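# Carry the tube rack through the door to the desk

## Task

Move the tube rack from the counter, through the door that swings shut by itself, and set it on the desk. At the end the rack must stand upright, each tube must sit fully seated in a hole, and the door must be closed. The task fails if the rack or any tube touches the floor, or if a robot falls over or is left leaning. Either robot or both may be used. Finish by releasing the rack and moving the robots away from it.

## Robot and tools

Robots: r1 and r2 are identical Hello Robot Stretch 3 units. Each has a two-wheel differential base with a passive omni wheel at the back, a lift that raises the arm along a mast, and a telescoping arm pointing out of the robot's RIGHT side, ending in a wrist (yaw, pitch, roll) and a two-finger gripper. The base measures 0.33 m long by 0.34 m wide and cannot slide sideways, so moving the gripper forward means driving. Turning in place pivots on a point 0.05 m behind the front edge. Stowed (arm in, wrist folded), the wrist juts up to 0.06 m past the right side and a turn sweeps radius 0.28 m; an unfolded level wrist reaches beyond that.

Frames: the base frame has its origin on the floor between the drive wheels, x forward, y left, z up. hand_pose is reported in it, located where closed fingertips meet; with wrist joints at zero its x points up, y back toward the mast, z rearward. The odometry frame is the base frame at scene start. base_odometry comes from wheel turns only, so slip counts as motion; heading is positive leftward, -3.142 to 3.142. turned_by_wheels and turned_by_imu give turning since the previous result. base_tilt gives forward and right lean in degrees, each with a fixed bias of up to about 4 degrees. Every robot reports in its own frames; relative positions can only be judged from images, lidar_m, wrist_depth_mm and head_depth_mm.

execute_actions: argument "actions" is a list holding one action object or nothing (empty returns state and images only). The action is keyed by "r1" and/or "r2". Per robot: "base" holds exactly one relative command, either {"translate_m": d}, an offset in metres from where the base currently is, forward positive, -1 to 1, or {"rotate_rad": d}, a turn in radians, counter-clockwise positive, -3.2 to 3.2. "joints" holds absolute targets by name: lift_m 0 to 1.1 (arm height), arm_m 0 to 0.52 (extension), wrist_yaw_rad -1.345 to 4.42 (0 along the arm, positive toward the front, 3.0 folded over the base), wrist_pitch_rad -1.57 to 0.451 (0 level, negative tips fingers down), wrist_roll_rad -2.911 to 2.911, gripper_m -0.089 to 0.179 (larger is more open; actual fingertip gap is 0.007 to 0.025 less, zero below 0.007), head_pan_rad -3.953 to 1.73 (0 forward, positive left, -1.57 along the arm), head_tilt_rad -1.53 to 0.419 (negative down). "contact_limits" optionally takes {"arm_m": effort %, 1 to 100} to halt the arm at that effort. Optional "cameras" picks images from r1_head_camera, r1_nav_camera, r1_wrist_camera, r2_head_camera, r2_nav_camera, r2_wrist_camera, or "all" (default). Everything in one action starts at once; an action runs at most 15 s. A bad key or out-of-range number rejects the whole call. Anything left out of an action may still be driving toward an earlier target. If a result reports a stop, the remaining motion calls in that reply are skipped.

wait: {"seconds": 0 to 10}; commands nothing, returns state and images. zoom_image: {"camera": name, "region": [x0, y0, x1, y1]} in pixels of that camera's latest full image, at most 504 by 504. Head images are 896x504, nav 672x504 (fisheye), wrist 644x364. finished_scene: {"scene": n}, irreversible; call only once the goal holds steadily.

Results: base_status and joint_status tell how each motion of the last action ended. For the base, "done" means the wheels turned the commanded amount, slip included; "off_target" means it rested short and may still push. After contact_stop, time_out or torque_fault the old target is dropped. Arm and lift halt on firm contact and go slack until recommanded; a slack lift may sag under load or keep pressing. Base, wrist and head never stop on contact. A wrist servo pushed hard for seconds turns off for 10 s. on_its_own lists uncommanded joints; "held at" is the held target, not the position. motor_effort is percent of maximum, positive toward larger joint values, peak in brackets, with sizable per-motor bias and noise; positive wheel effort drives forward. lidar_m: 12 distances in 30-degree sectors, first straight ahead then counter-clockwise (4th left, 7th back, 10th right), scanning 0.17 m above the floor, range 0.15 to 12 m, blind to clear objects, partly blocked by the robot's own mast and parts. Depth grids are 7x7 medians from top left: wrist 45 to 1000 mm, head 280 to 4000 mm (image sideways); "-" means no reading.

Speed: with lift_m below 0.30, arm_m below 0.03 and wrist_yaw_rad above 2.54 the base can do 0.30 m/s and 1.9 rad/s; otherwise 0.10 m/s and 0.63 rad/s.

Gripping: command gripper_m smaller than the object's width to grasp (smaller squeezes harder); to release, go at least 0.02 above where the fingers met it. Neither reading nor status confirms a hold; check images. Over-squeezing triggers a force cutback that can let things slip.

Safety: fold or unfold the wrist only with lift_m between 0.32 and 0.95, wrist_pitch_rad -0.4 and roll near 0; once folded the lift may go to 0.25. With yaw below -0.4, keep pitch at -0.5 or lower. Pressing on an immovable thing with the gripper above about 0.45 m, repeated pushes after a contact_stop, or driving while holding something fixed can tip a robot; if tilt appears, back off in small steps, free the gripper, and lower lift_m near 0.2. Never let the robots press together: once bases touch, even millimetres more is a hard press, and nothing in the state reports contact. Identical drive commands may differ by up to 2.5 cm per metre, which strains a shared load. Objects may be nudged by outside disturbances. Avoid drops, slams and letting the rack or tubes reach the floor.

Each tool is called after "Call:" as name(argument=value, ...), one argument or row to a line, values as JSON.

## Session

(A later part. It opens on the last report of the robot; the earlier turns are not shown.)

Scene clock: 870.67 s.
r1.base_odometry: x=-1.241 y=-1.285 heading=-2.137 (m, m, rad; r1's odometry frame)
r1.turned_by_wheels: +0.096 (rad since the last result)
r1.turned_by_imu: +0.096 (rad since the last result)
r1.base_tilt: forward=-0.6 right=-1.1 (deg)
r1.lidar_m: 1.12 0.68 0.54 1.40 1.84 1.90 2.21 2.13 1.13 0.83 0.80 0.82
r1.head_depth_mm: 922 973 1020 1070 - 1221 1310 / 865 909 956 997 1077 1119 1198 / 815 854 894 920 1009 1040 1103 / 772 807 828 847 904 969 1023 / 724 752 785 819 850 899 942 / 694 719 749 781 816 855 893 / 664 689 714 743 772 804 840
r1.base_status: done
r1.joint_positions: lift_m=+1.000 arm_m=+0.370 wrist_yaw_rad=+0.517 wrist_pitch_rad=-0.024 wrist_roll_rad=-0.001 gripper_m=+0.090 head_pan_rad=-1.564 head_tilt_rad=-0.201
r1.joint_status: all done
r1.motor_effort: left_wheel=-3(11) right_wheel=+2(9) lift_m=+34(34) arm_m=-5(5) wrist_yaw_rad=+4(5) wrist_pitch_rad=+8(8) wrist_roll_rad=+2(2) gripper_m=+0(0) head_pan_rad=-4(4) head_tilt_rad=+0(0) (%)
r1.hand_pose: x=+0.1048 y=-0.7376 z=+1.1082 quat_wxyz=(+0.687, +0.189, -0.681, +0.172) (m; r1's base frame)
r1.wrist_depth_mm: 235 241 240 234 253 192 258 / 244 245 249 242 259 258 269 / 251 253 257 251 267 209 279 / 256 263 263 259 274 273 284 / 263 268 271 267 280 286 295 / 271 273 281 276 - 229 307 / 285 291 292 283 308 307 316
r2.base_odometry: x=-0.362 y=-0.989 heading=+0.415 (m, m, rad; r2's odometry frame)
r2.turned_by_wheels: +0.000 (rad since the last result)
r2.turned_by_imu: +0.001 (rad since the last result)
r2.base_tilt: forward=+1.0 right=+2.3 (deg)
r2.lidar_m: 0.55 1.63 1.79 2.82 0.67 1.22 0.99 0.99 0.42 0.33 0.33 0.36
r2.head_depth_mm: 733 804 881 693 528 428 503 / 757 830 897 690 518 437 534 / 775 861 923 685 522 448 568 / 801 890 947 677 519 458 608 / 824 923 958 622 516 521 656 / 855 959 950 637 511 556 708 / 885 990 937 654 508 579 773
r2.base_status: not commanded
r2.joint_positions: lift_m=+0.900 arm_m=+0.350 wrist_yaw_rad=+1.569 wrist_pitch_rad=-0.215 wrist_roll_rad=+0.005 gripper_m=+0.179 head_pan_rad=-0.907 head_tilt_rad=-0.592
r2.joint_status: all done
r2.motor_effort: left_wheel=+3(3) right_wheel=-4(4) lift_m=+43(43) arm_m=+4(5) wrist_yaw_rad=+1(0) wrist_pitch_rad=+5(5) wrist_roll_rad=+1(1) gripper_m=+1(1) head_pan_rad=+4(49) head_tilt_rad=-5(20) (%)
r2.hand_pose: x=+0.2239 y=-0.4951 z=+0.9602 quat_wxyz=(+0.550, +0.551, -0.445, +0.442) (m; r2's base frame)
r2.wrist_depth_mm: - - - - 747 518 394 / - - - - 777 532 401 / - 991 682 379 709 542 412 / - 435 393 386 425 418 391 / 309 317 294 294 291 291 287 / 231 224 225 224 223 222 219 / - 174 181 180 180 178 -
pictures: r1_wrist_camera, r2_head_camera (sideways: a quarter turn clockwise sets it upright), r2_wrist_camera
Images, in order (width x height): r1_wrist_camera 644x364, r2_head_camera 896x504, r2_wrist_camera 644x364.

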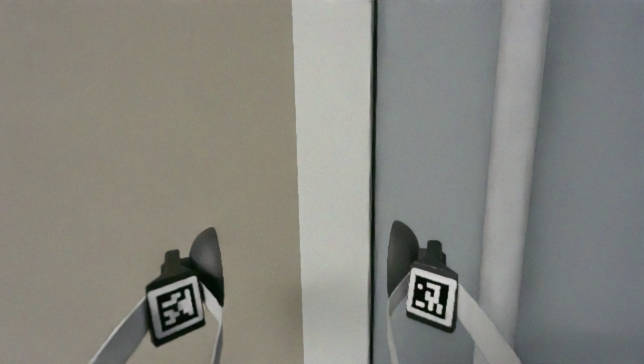

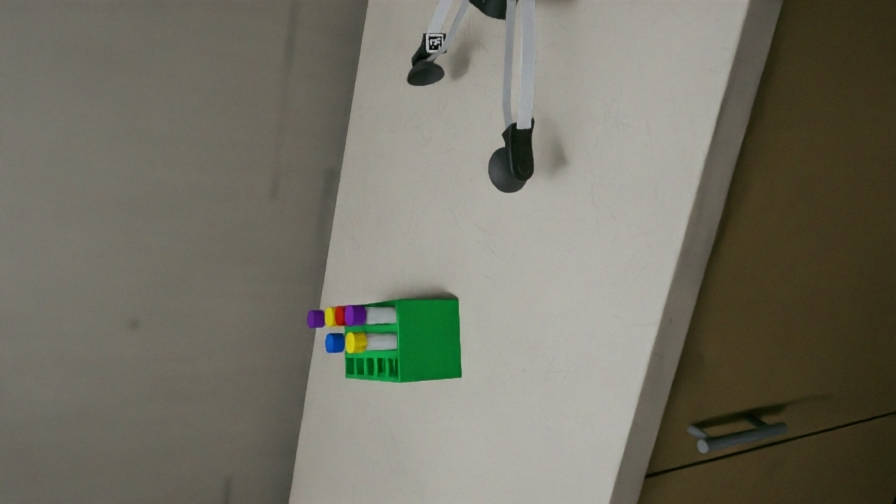

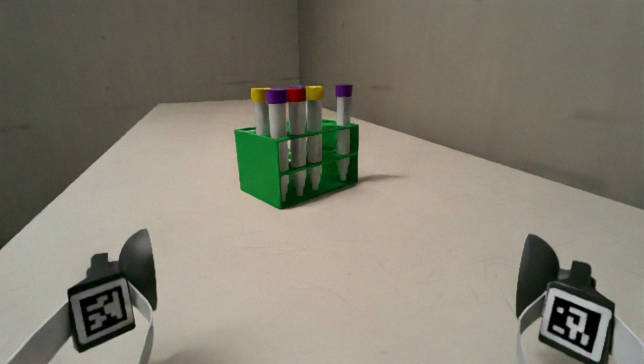

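Call:
execute_actions(
  actions=[
    {"r1": {"base": {"translate_m": -0.12}, "joints": {"arm_m": 0.437}}, "r2": {"base": {"translate_m": 0.27}, "joints": {"arm_m": 0.05, "wrist_yaw_rad": 0.67, "head_pan_rad": -1.2, "head_tilt_rad": -0.6}}},
  ],
  cameras=["r2_head_camera", "r2_wrist_camera", "r1_wrist_camera"],
)

Scene clock: 906.30 s.
r1.base_odometry: x=-1.176 y=-1.184 heading=-2.137 (m, m, rad; r1's odometry frame)
r1.turned_by_wheels: +0.000 (rad since the last result)
r1.turned_by_imu: +0.001 (rad since the last result)
r1.base_tilt: forward=-0.6 right=-1.1 (deg)
r1.lidar_m: 1.21 1.12 0.80 1.54 1.78 1.84 2.10 2.03 1.22 0.89 0.86 0.89
r1.head_depth_mm: 995 1046 1100 1164 - 1312 1407 / 937 979 1029 1068 1150 1207 1286 / 880 923 967 - 1079 1126 1190 / 832 871 908 936 1004 1049 1099 / 791 824 854 890 931 982 1031 / 753 781 814 848 877 913 959 / 706 735 764 797 828 863 905
r1.base_status: done
r1.joint_positions: lift_m=+1.000 arm_m=+0.437 wrist_yaw_rad=+0.518 wrist_pitch_rad=-0.024 wrist_roll_rad=-0.001 gripper_m=+0.090 head_pan_rad=-1.564 head_tilt_rad=-0.201
r1.joint_status: all done
r1.motor_effort: left_wheel=-3(9) right_wheel=+3(3) lift_m=+34(34) arm_m=+5(6) wrist_yaw_rad=+2(4) wrist_pitch_rad=+8(8) wrist_roll_rad=+2(2) gripper_m=+0(0) head_pan_rad=-4(3) head_tilt_rad=+0(0) (%)
r1.hand_pose: x=+0.1050 y=-0.8037 z=+1.1082 quat_wxyz=(+0.687, +0.189, -0.681, +0.173) (m; r1's base frame)
r1.wrist_depth_mm: 239 230 248 249 253 258 266 / 245 237 253 255 263 265 271 / 255 247 262 261 269 274 279 / 260 255 270 275 279 283 287 / 269 264 275 281 287 293 296 / 276 276 288 290 - 301 310 / 286 283 293 299 309 314 320
r2.base_odometry: x=-0.115 y=-0.880 heading=+0.415 (m, m, rad; r2's odometry frame)
r2.turned_by_wheels: +0.000 (rad since the last result)
r2.turned_by_imu: +0.002 (rad since the last result)
r2.base_tilt: forward=+1.1 right=+2.3 (deg)
r2.lidar_m: 0.38 1.38 1.51 2.38 0.89 0.92 1.24 0.60 0.29 0.23 0.23 0.25
r2.head_depth_mm: 681 756 851 696 530 - - / 681 756 837 690 566 - 368 / 681 760 838 683 557 - 367 / 688 759 841 511 509 411 367 / 686 760 840 591 516 417 367 / 687 766 844 665 510 415 366 / 688 764 848 657 508 413 364
r2.base_status: done
r2.joint_positions: lift_m=+0.900 arm_m=+0.050 wrist_yaw_rad=+0.671 wrist_pitch_rad=-0.215 wrist_roll_rad=+0.005 gripper_m=+0.179 head_pan_rad=-1.193 head_tilt_rad=-0.593
r2.joint_status: all done
r2.motor_effort: left_wheel=+2(7) right_wheel=-4(5) lift_m=+43(43) arm_m=-4(5) wrist_yaw_rad=-1(2) wrist_pitch_rad=+5(5) wrist_roll_rad=+1(1) gripper_m=+1(0) head_pan_rad=-4(33) head_tilt_rad=-5(6) (%)
r2.hand_pose: x=+0.1310 y=-0.3874 z=+0.9602 quat_wxyz=(+0.688, +0.303, -0.640, +0.159) (m; r2's base frame)
r2.wrist_depth_mm: 798 707 640 572 522 478 448 / 851 749 673 596 550 497 463 / 849 771 689 227 558 525 487 / 440 437 435 189 389 421 418 / 300 315 296 195 276 292 290 / 231 225 224 205 213 223 220 / - 175 181 180 181 180 -
pictures: r1_wrist_camera, r2_head_camera (sideways: a quarter turn clockwise sets it upright), r2_wrist_camera
Images, in order (width x height): r1_wrist_camera 644x364, r2_head_camera 896x504, r2_wrist_camera 644x364.

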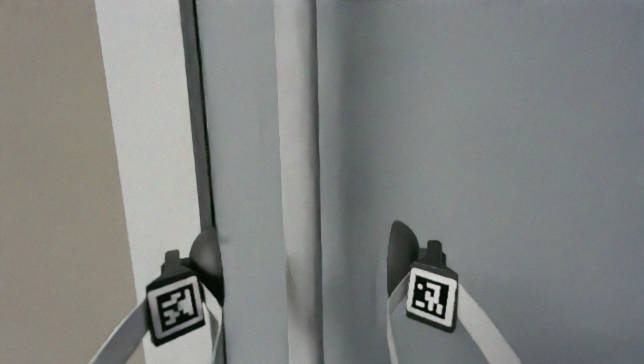

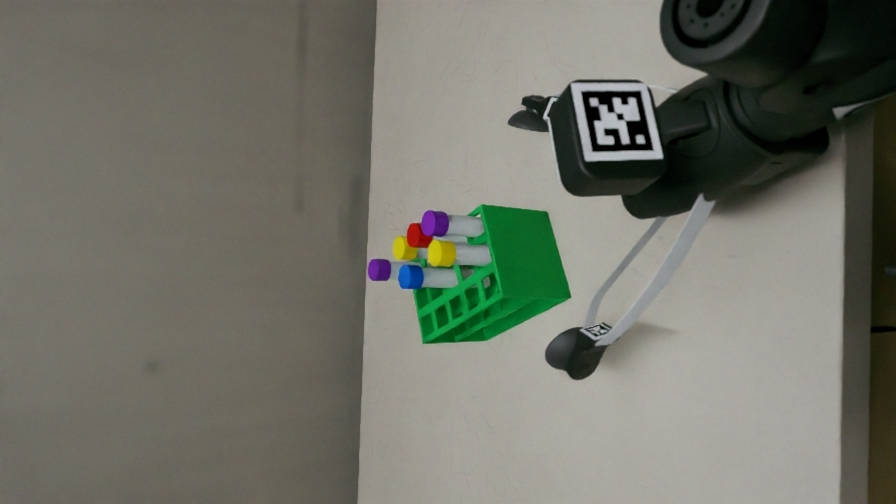

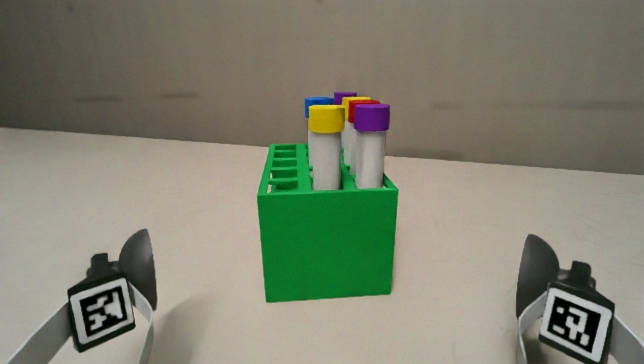

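Call:
execute_actions(
  actions=[
    {"r1": {"base": {"translate_m": 0.02}, "joints": {"arm_m": 0.472}, "contact_limits": {"arm_m": 10}}, "r2": {"base": {"rotate_rad": 0.39}, "joints": {"arm_m": 0.0}}},
  ],
  cameras=["r2_head_camera", "r1_wrist_camera"],
)

Scene clock: 971.70 s.
r1.base_odometry: x=-1.187 y=-1.201 heading=-2.137 (m, m, rad; r1's odometry frame)
r1.turned_by_wheels: +0.000 (rad since the last result)
r1.turned_by_imu: +0.001 (rad since the last result)
r1.base_tilt: forward=-0.6 right=-1.0 (deg)
r1.lidar_m: 1.19 1.10 0.78 1.51 1.79 1.84 2.13 2.05 1.20 0.87 0.85 0.88
r1.head_depth_mm: 985 1035 1088 1148 - 1302 1392 / 923 969 1016 1062 1136 1199 1281 / 871 910 953 - 1061 1111 1173 / 824 859 899 925 991 1037 1089 / 778 813 844 875 915 969 1015 / 746 769 796 830 861 900 946 / 702 729 758 787 821 859 896
r1.base_status: done
r1.joint_positions: lift_m=+1.000 arm_m=+0.472 wrist_yaw_rad=+0.518 wrist_pitch_rad=-0.024 wrist_roll_rad=-0.001 gripper_m=+0.090 head_pan_rad=-1.564 head_tilt_rad=-0.201
r1.joint_status: all done
r1.motor_effort: left_wheel=-4(5) right_wheel=+3(9) lift_m=+34(34) arm_m=+5(5) wrist_yaw_rad=+2(2) wrist_pitch_rad=+8(8) wrist_roll_rad=+2(2) gripper_m=+0(0) head_pan_rad=-3(3) head_tilt_rad=+0(0) (%)
r1.contact_limits: arm_m 10 (drawing in: default 26, maximum 42; extending or still: default 34, maximum 57)
r1.hand_pose: x=+0.1051 y=-0.8387 z=+1.1082 quat_wxyz=(+0.686, +0.189, -0.680, +0.173) (m; r1's base frame)
r1.wrist_depth_mm: 195 194 209 210 218 219 222 / 206 200 215 217 223 226 228 / 214 206 220 223 230 234 235 / 219 212 230 164 235 240 246 / 228 218 236 168 243 249 252 / 235 225 247 174 - 256 263 / 245 236 254 180 260 267 271
r2.base_odometry: x=-0.115 y=-0.880 heading=+0.805 (m, m, rad; r2's odometry frame)
r2.turned_by_wheels: +0.390 (rad since the last result)
r2.turned_by_imu: +0.387 (rad since the last result)
r2.base_tilt: forward=+1.0 right=+2.3 (deg)
r2.lidar_m: 0.91 1.44 2.02 0.86 0.87 1.28 1.24 0.32 0.24 0.23 0.24 0.33
r2.head_depth_mm: 662 730 801 499 482 428 - / 692 756 838 656 505 426 - / 720 793 864 681 531 - - / 750 830 901 676 517 431 376 / 784 870 931 668 515 418 457 / 823 921 943 663 529 413 512 / 862 971 935 655 507 425 585
r2.base_status: done
r2.joint_positions: lift_m=+0.900 arm_m=+0.003 wrist_yaw_rad=+0.670 wrist_pitch_rad=-0.215 wrist_roll_rad=+0.005 gripper_m=+0.179 head_pan_rad=-1.193 head_tilt_rad=-0.593
r2.joint_status: all done
joint sent to its limit — the command would take r2.arm_m past its lower limit, so that joint was sent only as far as its limit.
r2.motor_effort: left_wheel=-4(7) right_wheel=+5(9) lift_m=+43(43) arm_m=-4(4) wrist_yaw_rad=-1(0) wrist_pitch_rad=+5(5) wrist_roll_rad=+1(1) gripper_m=+0(0) head_pan_rad=-5(5) head_tilt_rad=-5(5) (%)
r2.hand_pose: x=+0.1309 y=-0.3402 z=+0.9602 quat_wxyz=(+0.688, +0.303, -0.640, +0.159) (m; r2's base frame)
r2.wrist_depth_mm: 999 - - 779 635 526 456 / - - - 846 660 550 471 / 829 813 817 795 676 570 479 / 436 435 433 426 423 395 222 / 299 316 296 295 292 286 209 / 232 225 225 224 224 224 155 / - 175 182 181 180 180 -
pictures: r1_wrist_camera, r2_head_camera (sideways: a quarter turn clockwise sets it upright)
Images, in order (width x height): r1_wrist_camera 644x364, r2_head_camera 896x504.

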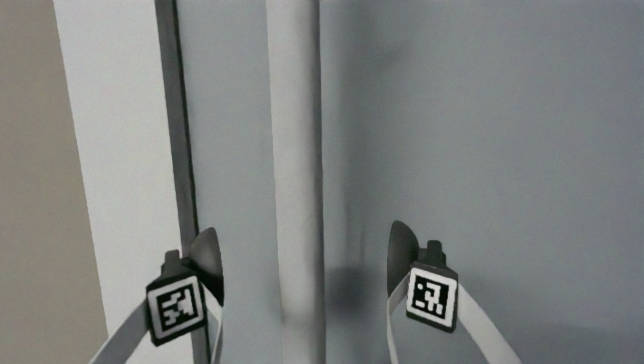

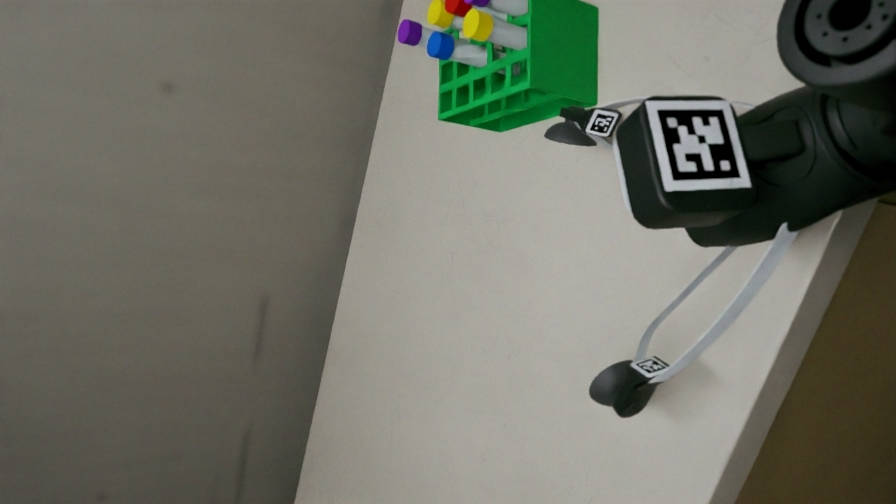

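Call:
execute_actions(
  actions=[],
)

Scene clock: 999.13 s.
r1.base_odometry: x=-1.187 y=-1.201 heading=-2.137 (m, m, rad; r1's odometry frame)
r1.turned_by_wheels: +0.000 (rad since the last result)
r1.turned_by_imu: +0.001 (rad since the last result)
r1.base_tilt: forward=-0.7 right=-1.0 (deg)
r1.lidar_m: 1.19 1.10 0.78 1.52 1.79 1.85 2.12 2.05 1.21 0.87 0.85 0.88
r1.head_depth_mm: 985 1035 1087 1149 - 1299 1400 / 925 967 1015 1065 1132 1197 1272 / 870 910 952 - 1062 1110 1174 / 823 862 898 925 991 1031 1089 / 781 812 842 880 914 970 1016 / 747 767 798 831 862 900 944 / 702 729 756 787 819 858 898
r1.base_status: done
r1.joint_positions: lift_m=+1.000 arm_m=+0.472 wrist_yaw_rad=+0.518 wrist_pitch_rad=-0.024 wrist_roll_rad=-0.001 gripper_m=+0.090 head_pan_rad=-1.564 head_tilt_rad=-0.201
r1.joint_status: all done
r1.motor_effort: left_wheel=-4(5) right_wheel=+3(9) lift_m=+35(34) arm_m=+5(5) wrist_yaw_rad=+3(2) wrist_pitch_rad=+8(8) wrist_roll_rad=+2(2) gripper_m=+0(0) head_pan_rad=-3(3) head_tilt_rad=-1(0) (%)
r1.contact_limits: arm_m 10 (drawing in: default 26, maximum 42; extending or still: default 34, maximum 57)
r1.hand_pose: x=+0.1051 y=-0.8387 z=+1.1082 quat_wxyz=(+0.686, +0.189, -0.680, +0.173) (m; r1's base frame)
r1.wrist_depth_mm: 194 196 208 213 217 220 222 / 205 200 215 218 221 226 230 / 213 205 222 222 228 232 237 / 221 211 230 165 237 240 245 / 227 217 235 168 243 247 253 / 236 225 243 173 - 256 261 / 243 236 252 180 264 265 271
r2.base_odometry: x=-0.115 y=-0.880 heading=+0.805 (m, m, rad; r2's odometry frame)
r2.turned_by_wheels: +0.000 (rad since the last result)
r2.turned_by_imu: +0.000 (rad since the last result)
r2.base_tilt: forward=+1.0 right=+2.3 (deg)
r2.lidar_m: 0.91 1.44 2.03 0.86 0.87 1.27 1.24 0.32 0.24 0.23 0.24 0.33
r2.head_depth_mm: 661 727 800 499 483 428 - / 691 756 835 658 504 425 - / 718 793 872 680 530 - - / 752 831 898 677 519 432 377 / 786 876 931 671 516 417 456 / 825 920 947 663 528 414 512 / 865 972 934 657 507 426 583
r2.base_status: done
r2.joint_positions: lift_m=+0.900 arm_m=+0.003 wrist_yaw_rad=+0.670 wrist_pitch_rad=-0.215 wrist_roll_rad=+0.005 gripper_m=+0.179 head_pan_rad=-1.193 head_tilt_rad=-0.593
r2.joint_status: all done
joint sent to its limit — the command would take r2.arm_m past its lower limit, so that joint was sent only as far as its limit.
r2.motor_effort: left_wheel=-4(7) right_wheel=+5(9) lift_m=+43(43) arm_m=-4(4) wrist_yaw_rad=-1(0) wrist_pitch_rad=+5(5) wrist_roll_rad=+1(1) gripper_m=+0(0) head_pan_rad=-5(5) head_tilt_rad=-5(5) (%)
r2.hand_pose: x=+0.1309 y=-0.3402 z=+0.9602 quat_wxyz=(+0.688, +0.303, -0.640, +0.159) (m; r2's base frame)
r2.wrist_depth_mm: - - - 789 640 528 456 / - - - 817 658 552 469 / 818 831 807 792 674 573 484 / 436 438 438 427 427 388 223 / 298 316 297 295 295 286 208 / 232 225 224 224 225 223 156 / - 175 182 181 180 179 -
pictures: r1_head_camera (sideways: a quarter turn clockwise sets it upright), r1_nav_camera (sideways: a quarter turn counterclockwise sets it upright), r1_wrist_camera, r2_head_camera (sideways: a quarter turn clockwise sets it upright), r2_nav_camera (sideways: a quarter turn counterclockwise sets it upright), r2_wrist_camera
Images, in order (width x height): r1_head_camera 896x504, r1_nav_camera 672x504, r1_wrist_camera 644x364, r2_head_camera 896x504, r2_nav_camera 672x504, r2_wrist_camera 644x364.

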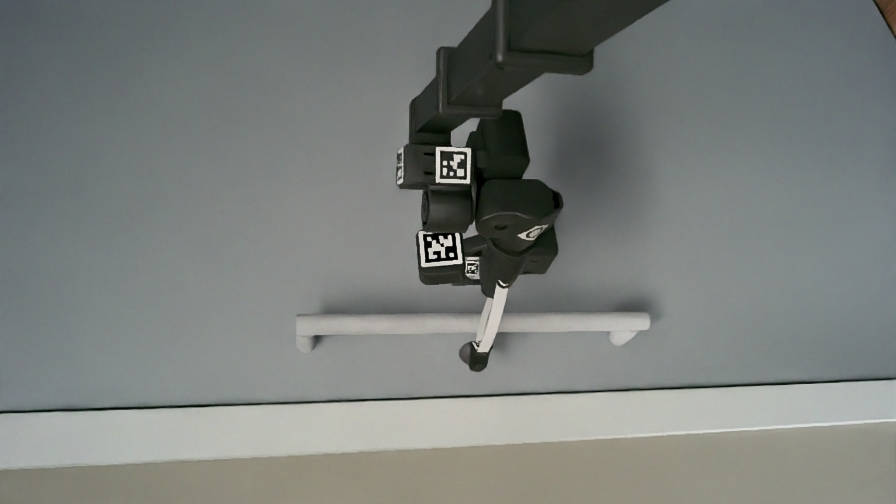

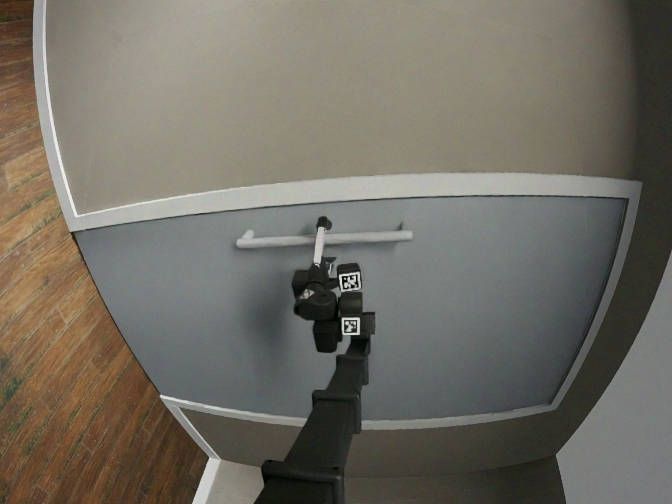

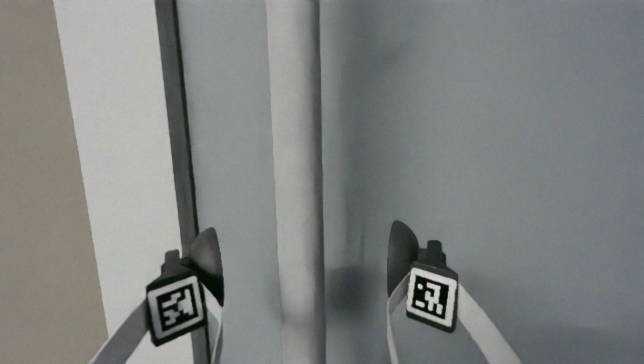

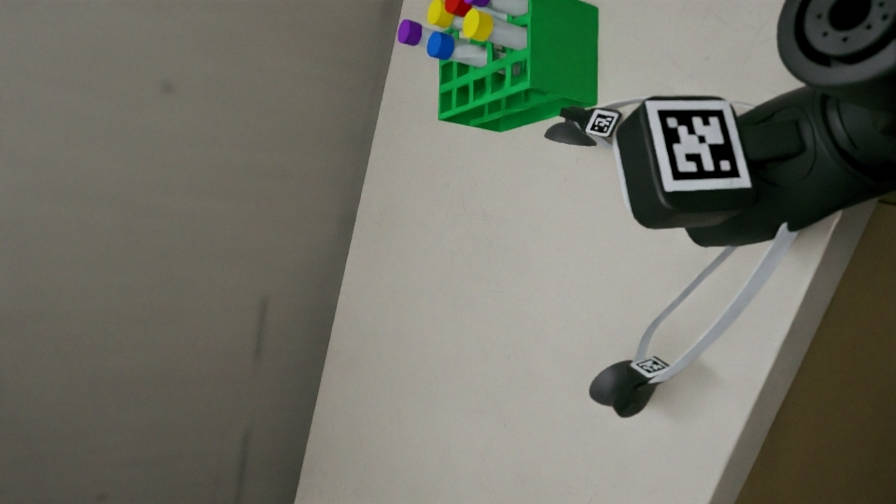

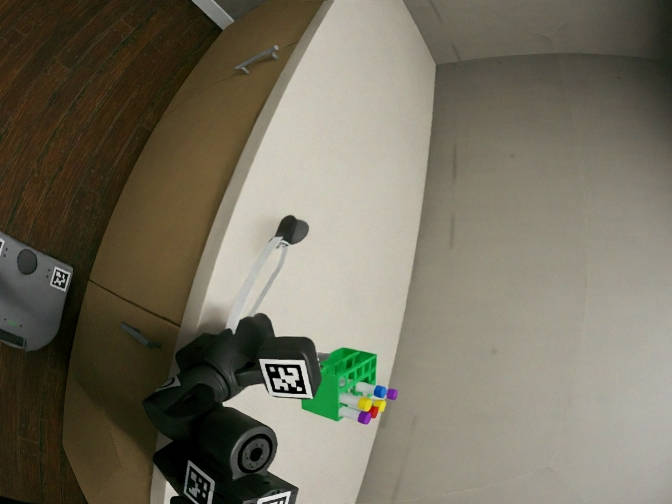

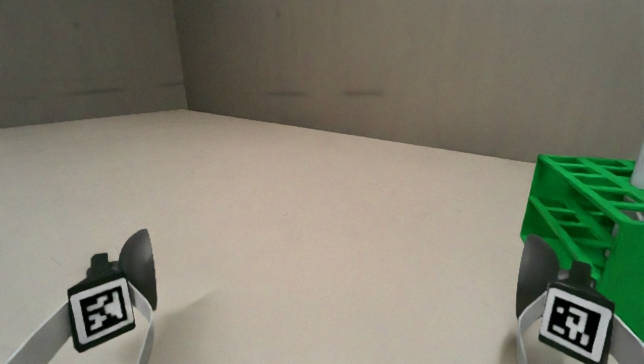

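Call:
execute_actions(
  actions=[
    {"r2":{"base":{"translate_m":-0.08}},"r1":{"base":{"translate_m":0.02},"joints":{"arm_m":0.507},"contact_limits":{"arm_m":10}}},
  ],
  cameras=["r1_wrist_camera","r2_head_camera"],
)

Call:
execute_actions(
  actions=[
    {"r2":{"joints":{"wrist_yaw_rad":0.28,"head_pan_rad":-1.5,"head_tilt_rad":-0.6}}},
  ],
  cameras=["r2_wrist_camera","r2_head_camera"],
)

Scene clock: 1019.67 s.
r1.base_odometry: x=-1.198 y=-1.218 heading=-2.137 (m, m, rad; r1's odometry frame)
r1.turned_by_wheels: +0.000 (rad since the last result)
r1.turned_by_imu: +0.001 (rad since the last result)
r1.base_tilt: forward=-0.6 right=-1.0 (deg)
r1.lidar_m: 1.18 1.08 0.74 1.50 1.80 1.86 2.14 2.06 1.19 0.86 0.84 0.86
r1.head_depth_mm: 975 1026 1073 1132 - 1288 1376 / 910 956 1005 1047 1114 1183 1256 / 860 902 944 - 1046 1099 1162 / 813 848 887 - 977 1021 1076 / 773 804 827 861 900 957 1005 / 725 752 783 816 847 888 930 / 696 721 751 781 815 846 886
r1.base_status: done
r1.joint_positions: lift_m=+1.000 arm_m=+0.507 wrist_yaw_rad=+0.518 wrist_pitch_rad=-0.024 wrist_roll_rad=-0.001 gripper_m=+0.090 head_pan_rad=-1.564 head_tilt_rad=-0.201
r1.joint_status: all done
r1.motor_effort: left_wheel=-4(5) right_wheel=+3(9) lift_m=+34(34) arm_m=+5(5) wrist_yaw_rad=+3(2) wrist_pitch_rad=+8(8) wrist_roll_rad=+2(2) gripper_m=+0(0) head_pan_rad=-4(3) head_tilt_rad=+0(1) (%)
r1.contact_limits: arm_m 10 (drawing in: default 26, maximum 42; extending or still: default 34, maximum 57)
r1.hand_pose: x=+0.1051 y=-0.8737 z=+1.1082 quat_wxyz=(+0.686, +0.189, -0.680, +0.173) (m; r1's base frame)
r1.wrist_depth_mm: 156 169 170 111 177 180 183 / 159 170 176 113 182 186 188 / 164 169 181 117 189 190 194 / 168 172 189 120 195 199 201 / 176 177 193 123 200 206 208 / 182 182 199 127 - 211 215 / 189 191 209 131 215 219 227
r2.base_odometry: x=-0.171 y=-0.937 heading=+0.805 (m, m, rad; r2's odometry frame)
r2.turned_by_wheels: +0.000 (rad since the last result)
r2.turned_by_imu: +0.000 (rad since the last result)
r2.base_tilt: forward=+1.0 right=+2.3 (deg)
r2.lidar_m: 0.91 1.53 2.14 0.83 0.87 1.19 1.16 0.32 0.24 0.23 0.24 0.33
r2.head_depth_mm: 661 721 799 695 530 428 - / 687 756 832 513 511 426 - / 716 791 865 594 509 - - / 746 828 896 677 520 431 376 / 782 873 930 669 516 417 454 / 818 917 950 664 528 414 511 / 861 962 933 659 508 423 582
r2.base_status: done
r2.joint_positions: lift_m=+0.900 arm_m=+0.003 wrist_yaw_rad=+0.670 wrist_pitch_rad=-0.215 wrist_roll_rad=+0.005 gripper_m=+0.179 head_pan_rad=-1.193 head_tilt_rad=-0.593
r2.joint_status: not commanded
r2.motor_effort: left_wheel=-3(8) right_wheel=+5(5) lift_m=+43(43) arm_m=-4(4) wrist_yaw_rad=+0(0) wrist_pitch_rad=+5(5) wrist_roll_rad=+1(1) gripper_m=+0(1) head_pan_rad=-5(4) head_tilt_rad=-5(5) (%)
r2.hand_pose: x=+0.1309 y=-0.3402 z=+0.9602 quat_wxyz=(+0.688, +0.303, -0.640, +0.159) (m; r2's base frame)
r2.wrist_depth_mm: - - - 789 640 529 455 / - - - 835 660 535 461 / 817 810 799 797 665 228 195 / 439 434 432 429 393 194 357 / 297 318 295 294 277 197 191 / 232 225 225 224 219 209 221 / - 175 181 181 180 179 -
pictures: r1_wrist_camera, r2_head_camera (sideways: a quarter turn clockwise sets it upright)
Images, in order (width x height): r1_wrist_camera 644x364, r2_head_camera 896x504.

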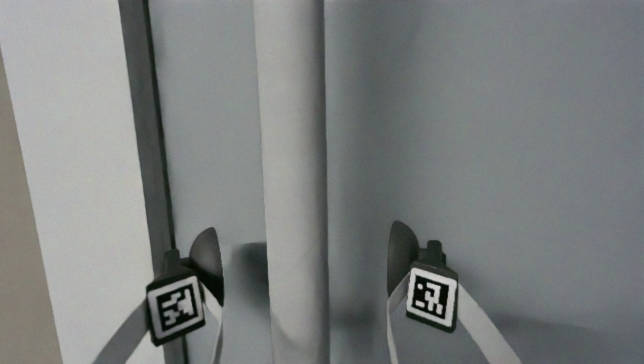

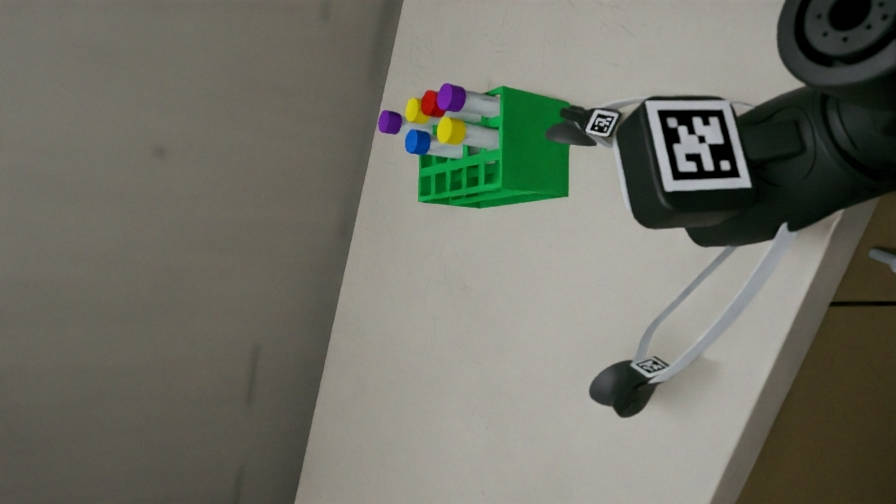

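Scene clock: 1020.73 s.
r1.base_odometry: x=-1.198 y=-1.218 heading=-2.137 (m, m, rad; r1's odometry frame)
r1.turned_by_wheels: +0.000 (rad since the last result)
r1.turned_by_imu: +0.000 (rad since the last result)
r1.base_tilt: forward=-0.6 right=-1.0 (deg)
r1.lidar_m: 1.18 1.08 0.74 1.49 1.80 1.85 2.14 2.07 1.19 0.86 0.83 0.86
r1.head_depth_mm: 973 1021 1079 1131 - 1281 1377 / 914 957 1002 1048 1112 1184 1258 / 859 899 941 - 1047 1099 1164 / 815 850 888 - 973 1025 1080 / 773 804 827 864 901 957 1007 / 724 751 784 818 849 888 933 / 697 720 752 781 814 848 886
r1.base_status: not commanded
r1.joint_positions: lift_m=+1.000 arm_m=+0.507 wrist_yaw_rad=+0.518 wrist_pitch_rad=-0.024 wrist_roll_rad=-0.001 gripper_m=+0.090 head_pan_rad=-1.564 head_tilt_rad=-0.201
r1.joint_status: not commanded
r1.motor_effort: left_wheel=-4(4) right_wheel=+3(3) lift_m=+34(34) arm_m=+4(5) wrist_yaw_rad=+3(2) wrist_pitch_rad=+8(8) wrist_roll_rad=+2(2) gripper_m=+0(0) head_pan_rad=-3(4) head_tilt_rad=+0(1) (%)
r1.hand_pose: x=+0.1051 y=-0.8737 z=+1.1082 quat_wxyz=(+0.686, +0.189, -0.680, +0.173) (m; r1's base frame)
r1.wrist_depth_mm: 156 169 170 112 178 181 182 / 159 170 177 114 182 186 188 / 163 170 182 116 189 192 195 / 169 174 188 120 196 200 202 / 175 177 193 123 201 205 208 / 181 182 201 127 - 212 215 / 189 191 207 131 215 220 223
r2.base_odometry: x=-0.171 y=-0.937 heading=+0.805 (m, m, rad; r2's odometry frame)
r2.turned_by_wheels: +0.000 (rad since the last result)
r2.turned_by_imu: +0.000 (rad since the last result)
r2.base_tilt: forward=+1.0 right=+2.3 (deg)
r2.lidar_m: 0.91 1.53 2.13 0.83 0.87 1.19 1.16 0.32 0.24 0.23 0.24 0.33
r2.head_depth_mm: 667 739 824 698 528 460 - / 673 747 836 691 526 442 - / 681 756 832 684 540 - - / 689 762 844 622 536 - - / 696 772 853 527 514 418 368 / 700 783 853 662 529 414 372 / 713 791 865 657 508 413 373
r2.base_status: not commanded
r2.joint_positions: lift_m=+0.900 arm_m=+0.003 wrist_yaw_rad=+0.282 wrist_pitch_rad=-0.215 wrist_roll_rad=+0.005 gripper_m=+0.179 head_pan_rad=-1.493 head_tilt_rad=-0.593
r2.joint_status: all done
r2.motor_effort: left_wheel=-3(3) right_wheel=+5(5) lift_m=+43(43) arm_m=-4(4) wrist_yaw_rad=-2(3) wrist_pitch_rad=+5(5) wrist_roll_rad=+1(1) gripper_m=+1(0) head_pan_rad=-5(30) head_tilt_rad=-5(4) (%)
r2.hand_pose: x=+0.0467 y=-0.3836 z=+0.9602 quat_wxyz=(+0.705, +0.174, -0.687, +0.023) (m; r2's base frame)
r2.wrist_depth_mm: 827 735 667 597 543 502 462 / 900 788 696 623 572 523 493 / 832 801 716 239 590 544 501 / 440 439 434 214 393 426 421 / 300 317 296 224 294 292 290 / 233 225 226 224 223 223 222 / - 175 182 181 180 180 -
pictures: r2_head_camera (sideways: a quarter turn clockwise sets it upright), r2_wrist_camera
Images, in order (width x height): r2_head_camera 896x504, r2_wrist_camera 644x364.

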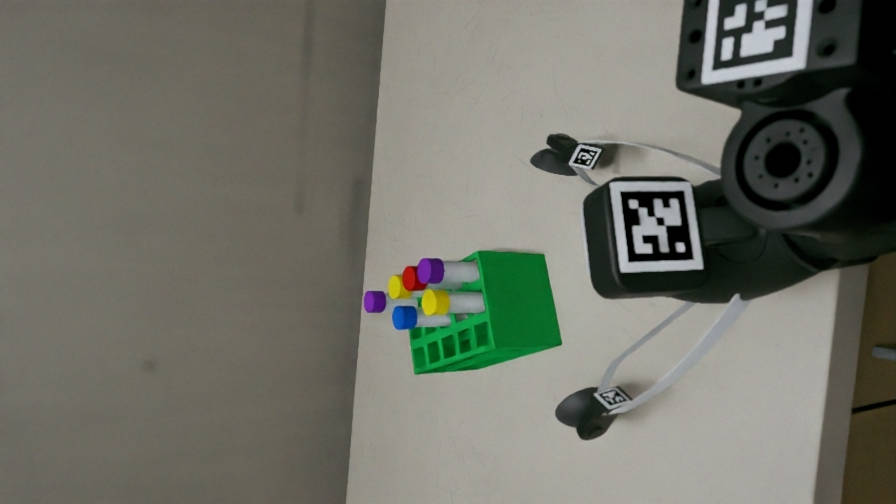

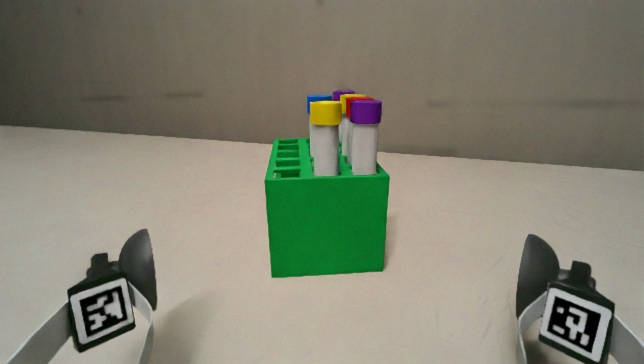

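Call:
zoom_image(
  camera="r2_head_camera",
  region=[340,220,600,400],
)

Region (340, 220, 600, 400) of r2_head_camera's 896x504 image, scaled by 1.938, with more detail than that image has; it fills the top 349 rows of this view, and the rest is white.

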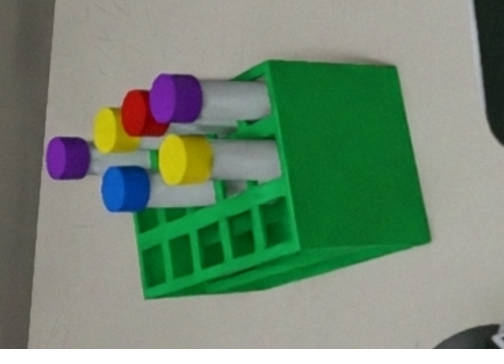

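Call:
zoom_image(
  camera="r2_wrist_camera",
  region=[200,70,460,290],
)

Region (200, 70, 460, 290) of r2_wrist_camera's 644x364 image, scaled by 1.938; it fills the top 426 rows of this view, and the rest is white.

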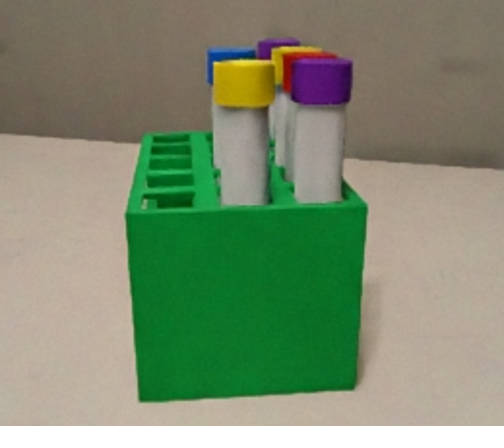

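Call:
execute_actions(
  actions=[
    {"r2":{"base":{"translate_m":0.05},"joints":{"wrist_yaw_rad":0.31,"wrist_pitch_rad":-0.3}},"r1":{"joints":{"gripper_m":0.0}}},
  ],
  cameras=["r1_wrist_camera","r2_wrist_camera","r2_head_camera"],
)

Scene clock: 1085.23 s.
r1.base_odometry: x=-1.198 y=-1.218 heading=-2.137 (m, m, rad; r1's odometry frame)
r1.turned_by_wheels: +0.000 (rad since the last result)
r1.turned_by_imu: +0.001 (rad since the last result)
r1.base_tilt: forward=-0.6 right=-1.0 (deg)
r1.lidar_m: 1.18 1.08 0.75 1.49 1.81 1.85 2.15 2.07 1.19 0.86 0.83 0.86
r1.head_depth_mm: 972 1022 1077 1129 - 1280 1377 / 913 957 1002 1046 1110 1181 1263 / 862 900 941 - 1046 1097 1158 / 813 847 883 - 978 1020 1077 / 772 804 829 861 903 956 1003 / 725 755 782 814 850 889 932 / 696 721 752 780 812 846 885
r1.base_status: not commanded
r1.joint_positions: lift_m=+1.000 arm_m=+0.507 wrist_yaw_rad=+0.524 wrist_pitch_rad=-0.024 wrist_roll_rad=-0.001 gripper_m=+0.000 head_pan_rad=-1.564 head_tilt_rad=-0.201
r1.joint_status: all done
r1.motor_effort: left_wheel=-1(4) right_wheel=+0(3) lift_m=+35(34) arm_m=+5(5) wrist_yaw_rad=-6(5) wrist_pitch_rad=+8(8) wrist_roll_rad=+2(2) gripper_m=-8(85) head_pan_rad=-3(4) head_tilt_rad=+0(1) (%)
r1.hand_pose: x=+0.1065 y=-0.8729 z=+1.1082 quat_wxyz=(+0.686, +0.191, -0.680, +0.175) (m; r1's base frame)
r1.wrist_depth_mm: 156 168 172 108 178 180 182 / 160 167 177 111 183 185 188 / 165 168 182 114 186 191 193 / 171 174 190 117 193 195 198 / 176 178 195 120 200 203 206 / 183 184 200 124 208 210 215 / 198 190 209 169 213 217 221
r2.base_odometry: x=-0.136 y=-0.901 heading=+0.805 (m, m, rad; r2's odometry frame)
r2.turned_by_wheels: +0.000 (rad since the last result)
r2.turned_by_imu: +0.001 (rad since the last result)
r2.base_tilt: forward=+1.0 right=+2.3 (deg)
r2.lidar_m: 0.91 1.47 2.06 0.84 1.67 1.25 1.21 0.32 0.24 0.23 0.24 0.33
r2.head_depth_mm: 664 738 827 696 529 459 - / 672 747 838 690 528 442 - / 680 757 834 657 540 434 - / 689 764 843 518 517 - - / 697 776 857 639 517 423 367 / 706 786 853 664 527 405 372 / 714 794 864 658 507 413 373
r2.base_status: done
r2.joint_positions: lift_m=+0.900 arm_m=+0.003 wrist_yaw_rad=+0.309 wrist_pitch_rad=-0.313 wrist_roll_rad=+0.005 gripper_m=+0.179 head_pan_rad=-1.493 head_tilt_rad=-0.593
r2.joint_status: all done
r2.motor_effort: left_wheel=-4(6) right_wheel=+4(9) lift_m=+43(43) arm_m=-4(4) wrist_yaw_rad=+1(4) wrist_pitch_rad=+4(5) wrist_roll_rad=+1(1) gripper_m=+0(1) head_pan_rad=-5(5) head_tilt_rad=-5(5) (%)
r2.hand_pose: x=+0.0503 y=-0.3733 z=+0.9366 quat_wxyz=(+0.706, +0.216, -0.675, -0.002) (m; r2's base frame)
r2.wrist_depth_mm: 859 750 669 607 540 496 460 / 924 814 725 643 207 508 478 / 500 492 490 401 191 469 463 / 324 320 317 298 200 289 308 / 237 249 235 227 212 230 228 / 197 187 187 187 185 185 183 / - 150 155 154 153 152 -
pictures: r1_wrist_camera, r2_head_camera (sideways: a quarter turn clockwise sets it upright), r2_wrist_camera
Images, in order (width x height): r1_wrist_camera 644x364, r2_head_camera 896x504, r2_wrist_camera 644x364.

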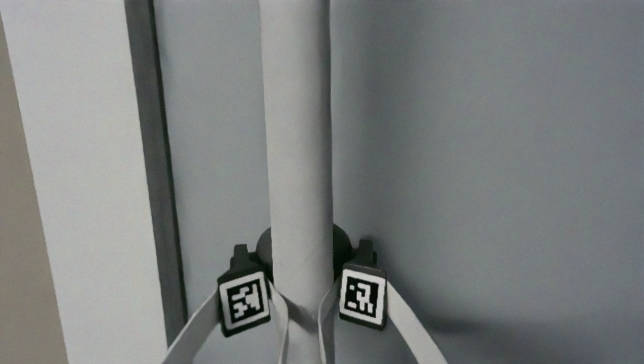

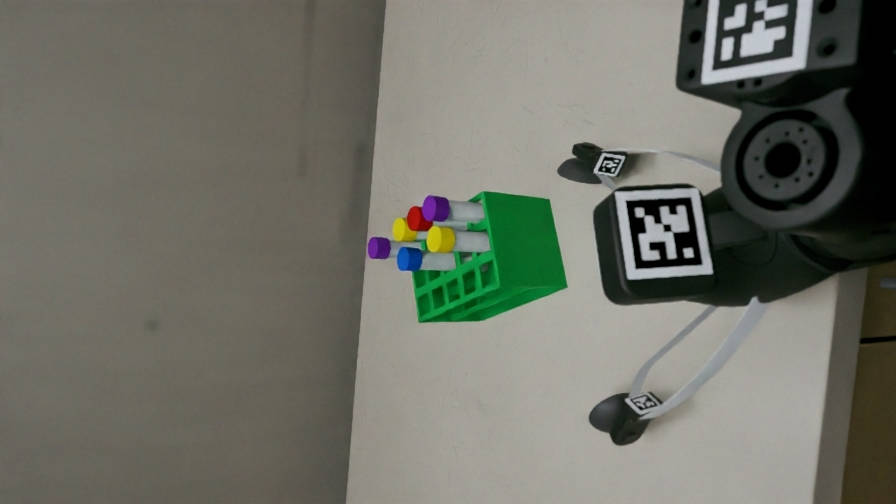

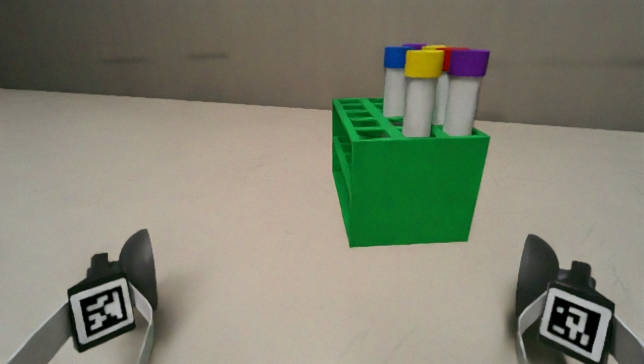

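Call:
execute_actions(
  actions=[
    {"r2":{"base":{"translate_m":-0.03},"joints":{"arm_m":0.063}},"r1":{"base":{"translate_m":-0.09},"joints":{"arm_m":0.433,"wrist_yaw_rad":0.649}}},
  ],
  cameras=["r1_wrist_camera","r1_nav_camera","r2_wrist_camera"],
)

Scene clock: 1169.43 s.
r1.base_odometry: x=-1.149 y=-1.142 heading=-2.137 (m, m, rad; r1's odometry frame)
r1.turned_by_wheels: +0.000 (rad since the last result)
r1.turned_by_imu: +0.001 (rad since the last result)
r1.base_tilt: forward=-0.6 right=-1.1 (deg)
r1.lidar_m: 1.24 1.16 0.80 1.60 1.76 1.81 2.07 1.98 1.20 0.80 0.79 0.91
r1.head_depth_mm: 971 1023 1081 1150 - 1307 1413 / 891 939 985 1028 1106 1172 1254 / 823 861 904 - 1014 1059 1120 / 765 797 837 867 932 965 1020 / 716 745 773 797 831 884 932 / 673 697 723 757 792 834 880 / 722 749 776 820 851 887 924
r1.base_status: done
r1.joint_positions: lift_m=+1.000 arm_m=+0.433 wrist_yaw_rad=+0.649 wrist_pitch_rad=-0.023 wrist_roll_rad=-0.001 gripper_m=+0.000 head_pan_rad=-1.564 head_tilt_rad=-0.201
r1.joint_status: all done
r1.motor_effort: left_wheel=+3(26) right_wheel=-4(22) lift_m=+34(34) arm_m=-7(11) wrist_yaw_rad=-1(64) wrist_pitch_rad=+8(8) wrist_roll_rad=+2(2) gripper_m=-8(12) head_pan_rad=-3(4) head_tilt_rad=+0(0) (%)
r1.hand_pose: x=+0.1331 y=-0.7821 z=+1.1084 quat_wxyz=(+0.674, +0.233, -0.667, +0.218) (m; r1's base frame)
r1.wrist_depth_mm: 293 285 174 109 177 179 181 / 299 296 179 112 182 185 186 / 315 304 183 114 188 190 192 / 322 322 190 118 194 198 200 / 334 327 195 121 200 204 205 / 348 338 199 124 207 208 212 / 357 355 212 132 215 216 221
r2.base_odometry: x=-0.157 y=-0.923 heading=+0.804 (m, m, rad; r2's odometry frame)
r2.turned_by_wheels: +0.000 (rad since the last result)
r2.turned_by_imu: +0.000 (rad since the last result)
r2.base_tilt: forward=+1.0 right=+2.3 (deg)
r2.lidar_m: 0.91 1.50 2.11 0.90 0.93 1.21 1.18 0.32 0.24 0.23 0.24 0.33
r2.head_depth_mm: 667 738 828 693 569 - 350 / 673 748 836 689 564 - 356 / 682 752 836 683 - - 363 / 689 763 847 506 - - 368 / 696 772 853 589 512 416 368 / 705 783 854 665 497 415 372 / 709 792 865 656 507 413 373
r2.base_status: done
r2.joint_positions: lift_m=+0.900 arm_m=+0.063 wrist_yaw_rad=+0.309 wrist_pitch_rad=-0.313 wrist_roll_rad=+0.005 gripper_m=+0.179 head_pan_rad=-1.493 head_tilt_rad=-0.593
r2.joint_status: all done
r2.motor_effort: left_wheel=-3(9) right_wheel=+4(6) lift_m=+43(43) arm_m=+4(4) wrist_yaw_rad=+2(2) wrist_pitch_rad=+4(4) wrist_roll_rad=+1(1) gripper_m=+1(0) head_pan_rad=-5(5) head_tilt_rad=-4(5) (%)
r2.hand_pose: x=+0.0504 y=-0.4329 z=+0.9364 quat_wxyz=(+0.706, +0.217, -0.675, -0.002) (m; r2's base frame)
r2.wrist_depth_mm: 772 677 593 536 486 446 415 / 845 738 649 142 158 474 433 / 500 487 482 188 172 477 444 / 323 319 295 149 154 309 304 / 237 249 232 159 167 230 228 / 195 186 186 171 177 184 182 / - 150 154 154 153 152 -
pictures: r1_nav_camera (sideways: a quarter turn counterclockwise sets it upright), r1_wrist_camera, r2_wrist_camera
Images, in order (width x height): r1_nav_camera 672x504, r1_wrist_camera 644x364, r2_wrist_camera 644x364.

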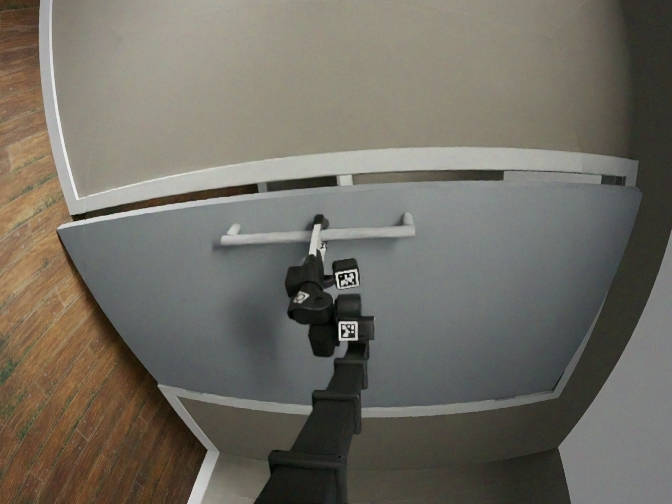

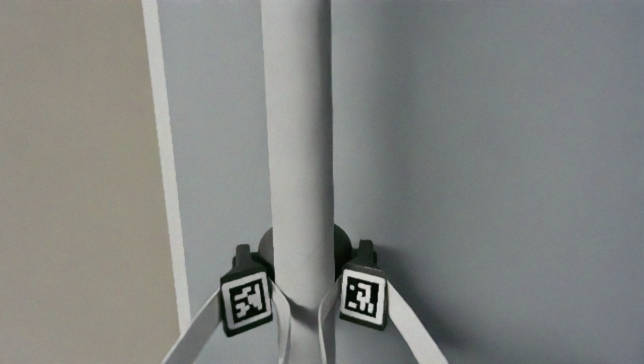

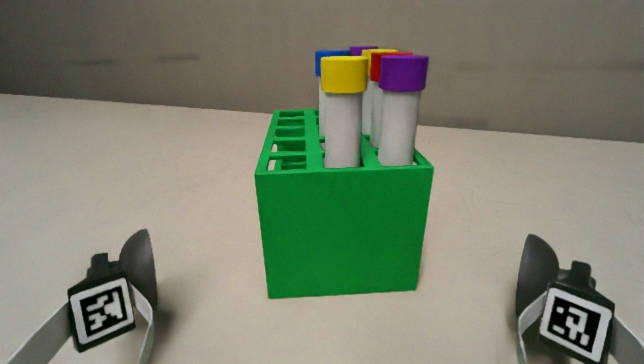

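Call:
execute_actions(
  actions=[
    {"r2":{"base":{"translate_m":0.012},"joints":{"arm_m":0.109}},"r1":{"base":{"translate_m":-0.099},"joints":{"arm_m":0.372,"wrist_yaw_rad":0.780}}},
  ],
  cameras=["r1_wrist_camera","r2_wrist_camera"],
)

Scene clock: 1176.93 s.
r1.base_odometry: x=-1.096 y=-1.058 heading=-2.137 (m, m, rad; r1's odometry frame)
r1.turned_by_wheels: +0.000 (rad since the last result)
r1.turned_by_imu: -0.003 (rad since the last result)
r1.base_tilt: forward=-0.5 right=-1.0 (deg)
r1.lidar_m: 1.31 0.88 1.01 1.71 1.70 1.76 1.98 1.90 1.25 0.74 0.71 0.96
r1.head_depth_mm: 1018 1075 1143 1221 - 1418 1514 / 901 950 1002 1055 1151 1208 1298 / 813 851 895 917 1025 1054 1121 / 739 770 807 844 901 933 986 / 677 705 734 759 800 837 882 / 626 650 653 674 712 745 793 / 580 603 632 660 695 733 969
r1.base_status: done
r1.joint_positions: lift_m=+1.000 arm_m=+0.372 wrist_yaw_rad=+0.784 wrist_pitch_rad=-0.024 wrist_roll_rad=-0.001 gripper_m=+0.000 head_pan_rad=-1.564 head_tilt_rad=-0.201
r1.joint_status: all done
r1.motor_effort: left_wheel=+2(32) right_wheel=-4(21) lift_m=+34(35) arm_m=-6(14) wrist_yaw_rad=-4(75) wrist_pitch_rad=+8(8) wrist_roll_rad=+2(2) gripper_m=-7(13) head_pan_rad=-4(4) head_tilt_rad=+1(1) (%)
r1.hand_pose: x=+0.1590 y=-0.6984 z=+1.1082 quat_wxyz=(+0.658, +0.278, -0.649, +0.262) (m; r1's base frame)
r1.wrist_depth_mm: 460 432 173 108 176 178 179 / 477 449 179 112 182 183 185 / 494 452 184 114 187 188 190 / 507 480 189 118 194 195 196 / 526 497 196 121 200 202 203 / 552 525 200 124 207 208 212 / 574 543 210 132 213 216 215
r2.base_odometry: x=-0.148 y=-0.914 heading=+0.804 (m, m, rad; r2's odometry frame)
r2.turned_by_wheels: +0.000 (rad since the last result)
r2.turned_by_imu: +0.001 (rad since the last result)
r2.base_tilt: forward=+1.0 right=+2.3 (deg)
r2.lidar_m: 0.91 1.49 2.09 0.98 1.03 1.22 1.19 0.32 0.24 0.23 0.24 0.33
r2.head_depth_mm: 666 736 827 697 - - 359 / 674 751 836 719 - 394 365 / 682 755 835 713 - - 363 / 690 766 846 505 - 408 369 / 694 776 857 609 500 417 368 / 704 785 855 667 495 416 372 / 713 796 863 657 508 413 373
r2.base_status: done
r2.joint_positions: lift_m=+0.900 arm_m=+0.109 wrist_yaw_rad=+0.309 wrist_pitch_rad=-0.313 wrist_roll_rad=+0.005 gripper_m=+0.179 head_pan_rad=-1.493 head_tilt_rad=-0.593
r2.joint_status: all done
r2.motor_effort: left_wheel=-4(7) right_wheel=+4(10) lift_m=+44(43) arm_m=+5(3) wrist_yaw_rad=+0(2) wrist_pitch_rad=+4(4) wrist_roll_rad=+1(1) gripper_m=+1(0) head_pan_rad=-4(5) head_tilt_rad=-5(5) (%)
r2.hand_pose: x=+0.0504 y=-0.4789 z=+0.9364 quat_wxyz=(+0.706, +0.217, -0.675, -0.002) (m; r2's base frame)
r2.wrist_depth_mm: 713 620 559 493 447 412 380 / 797 669 600 101 98 435 397 / 500 490 482 97 100 447 416 / 321 318 296 107 116 308 305 / 236 247 173 106 107 232 229 / 196 187 114 112 115 184 182 / - 150 145 124 128 152 -
pictures: r1_wrist_camera, r2_wrist_camera
Images, in order (width x height): r1_wrist_camera 644x364, r2_wrist_camera 644x364.

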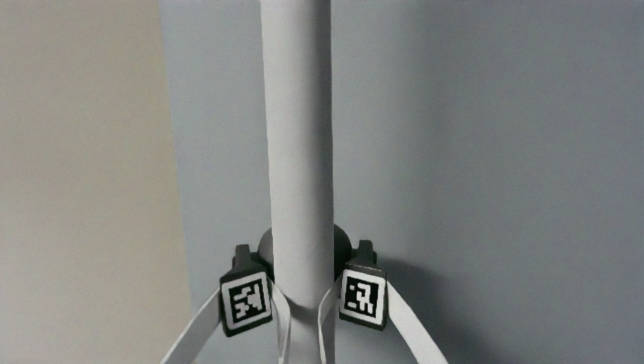

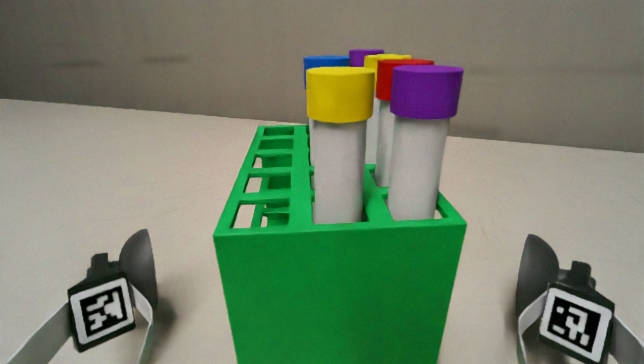

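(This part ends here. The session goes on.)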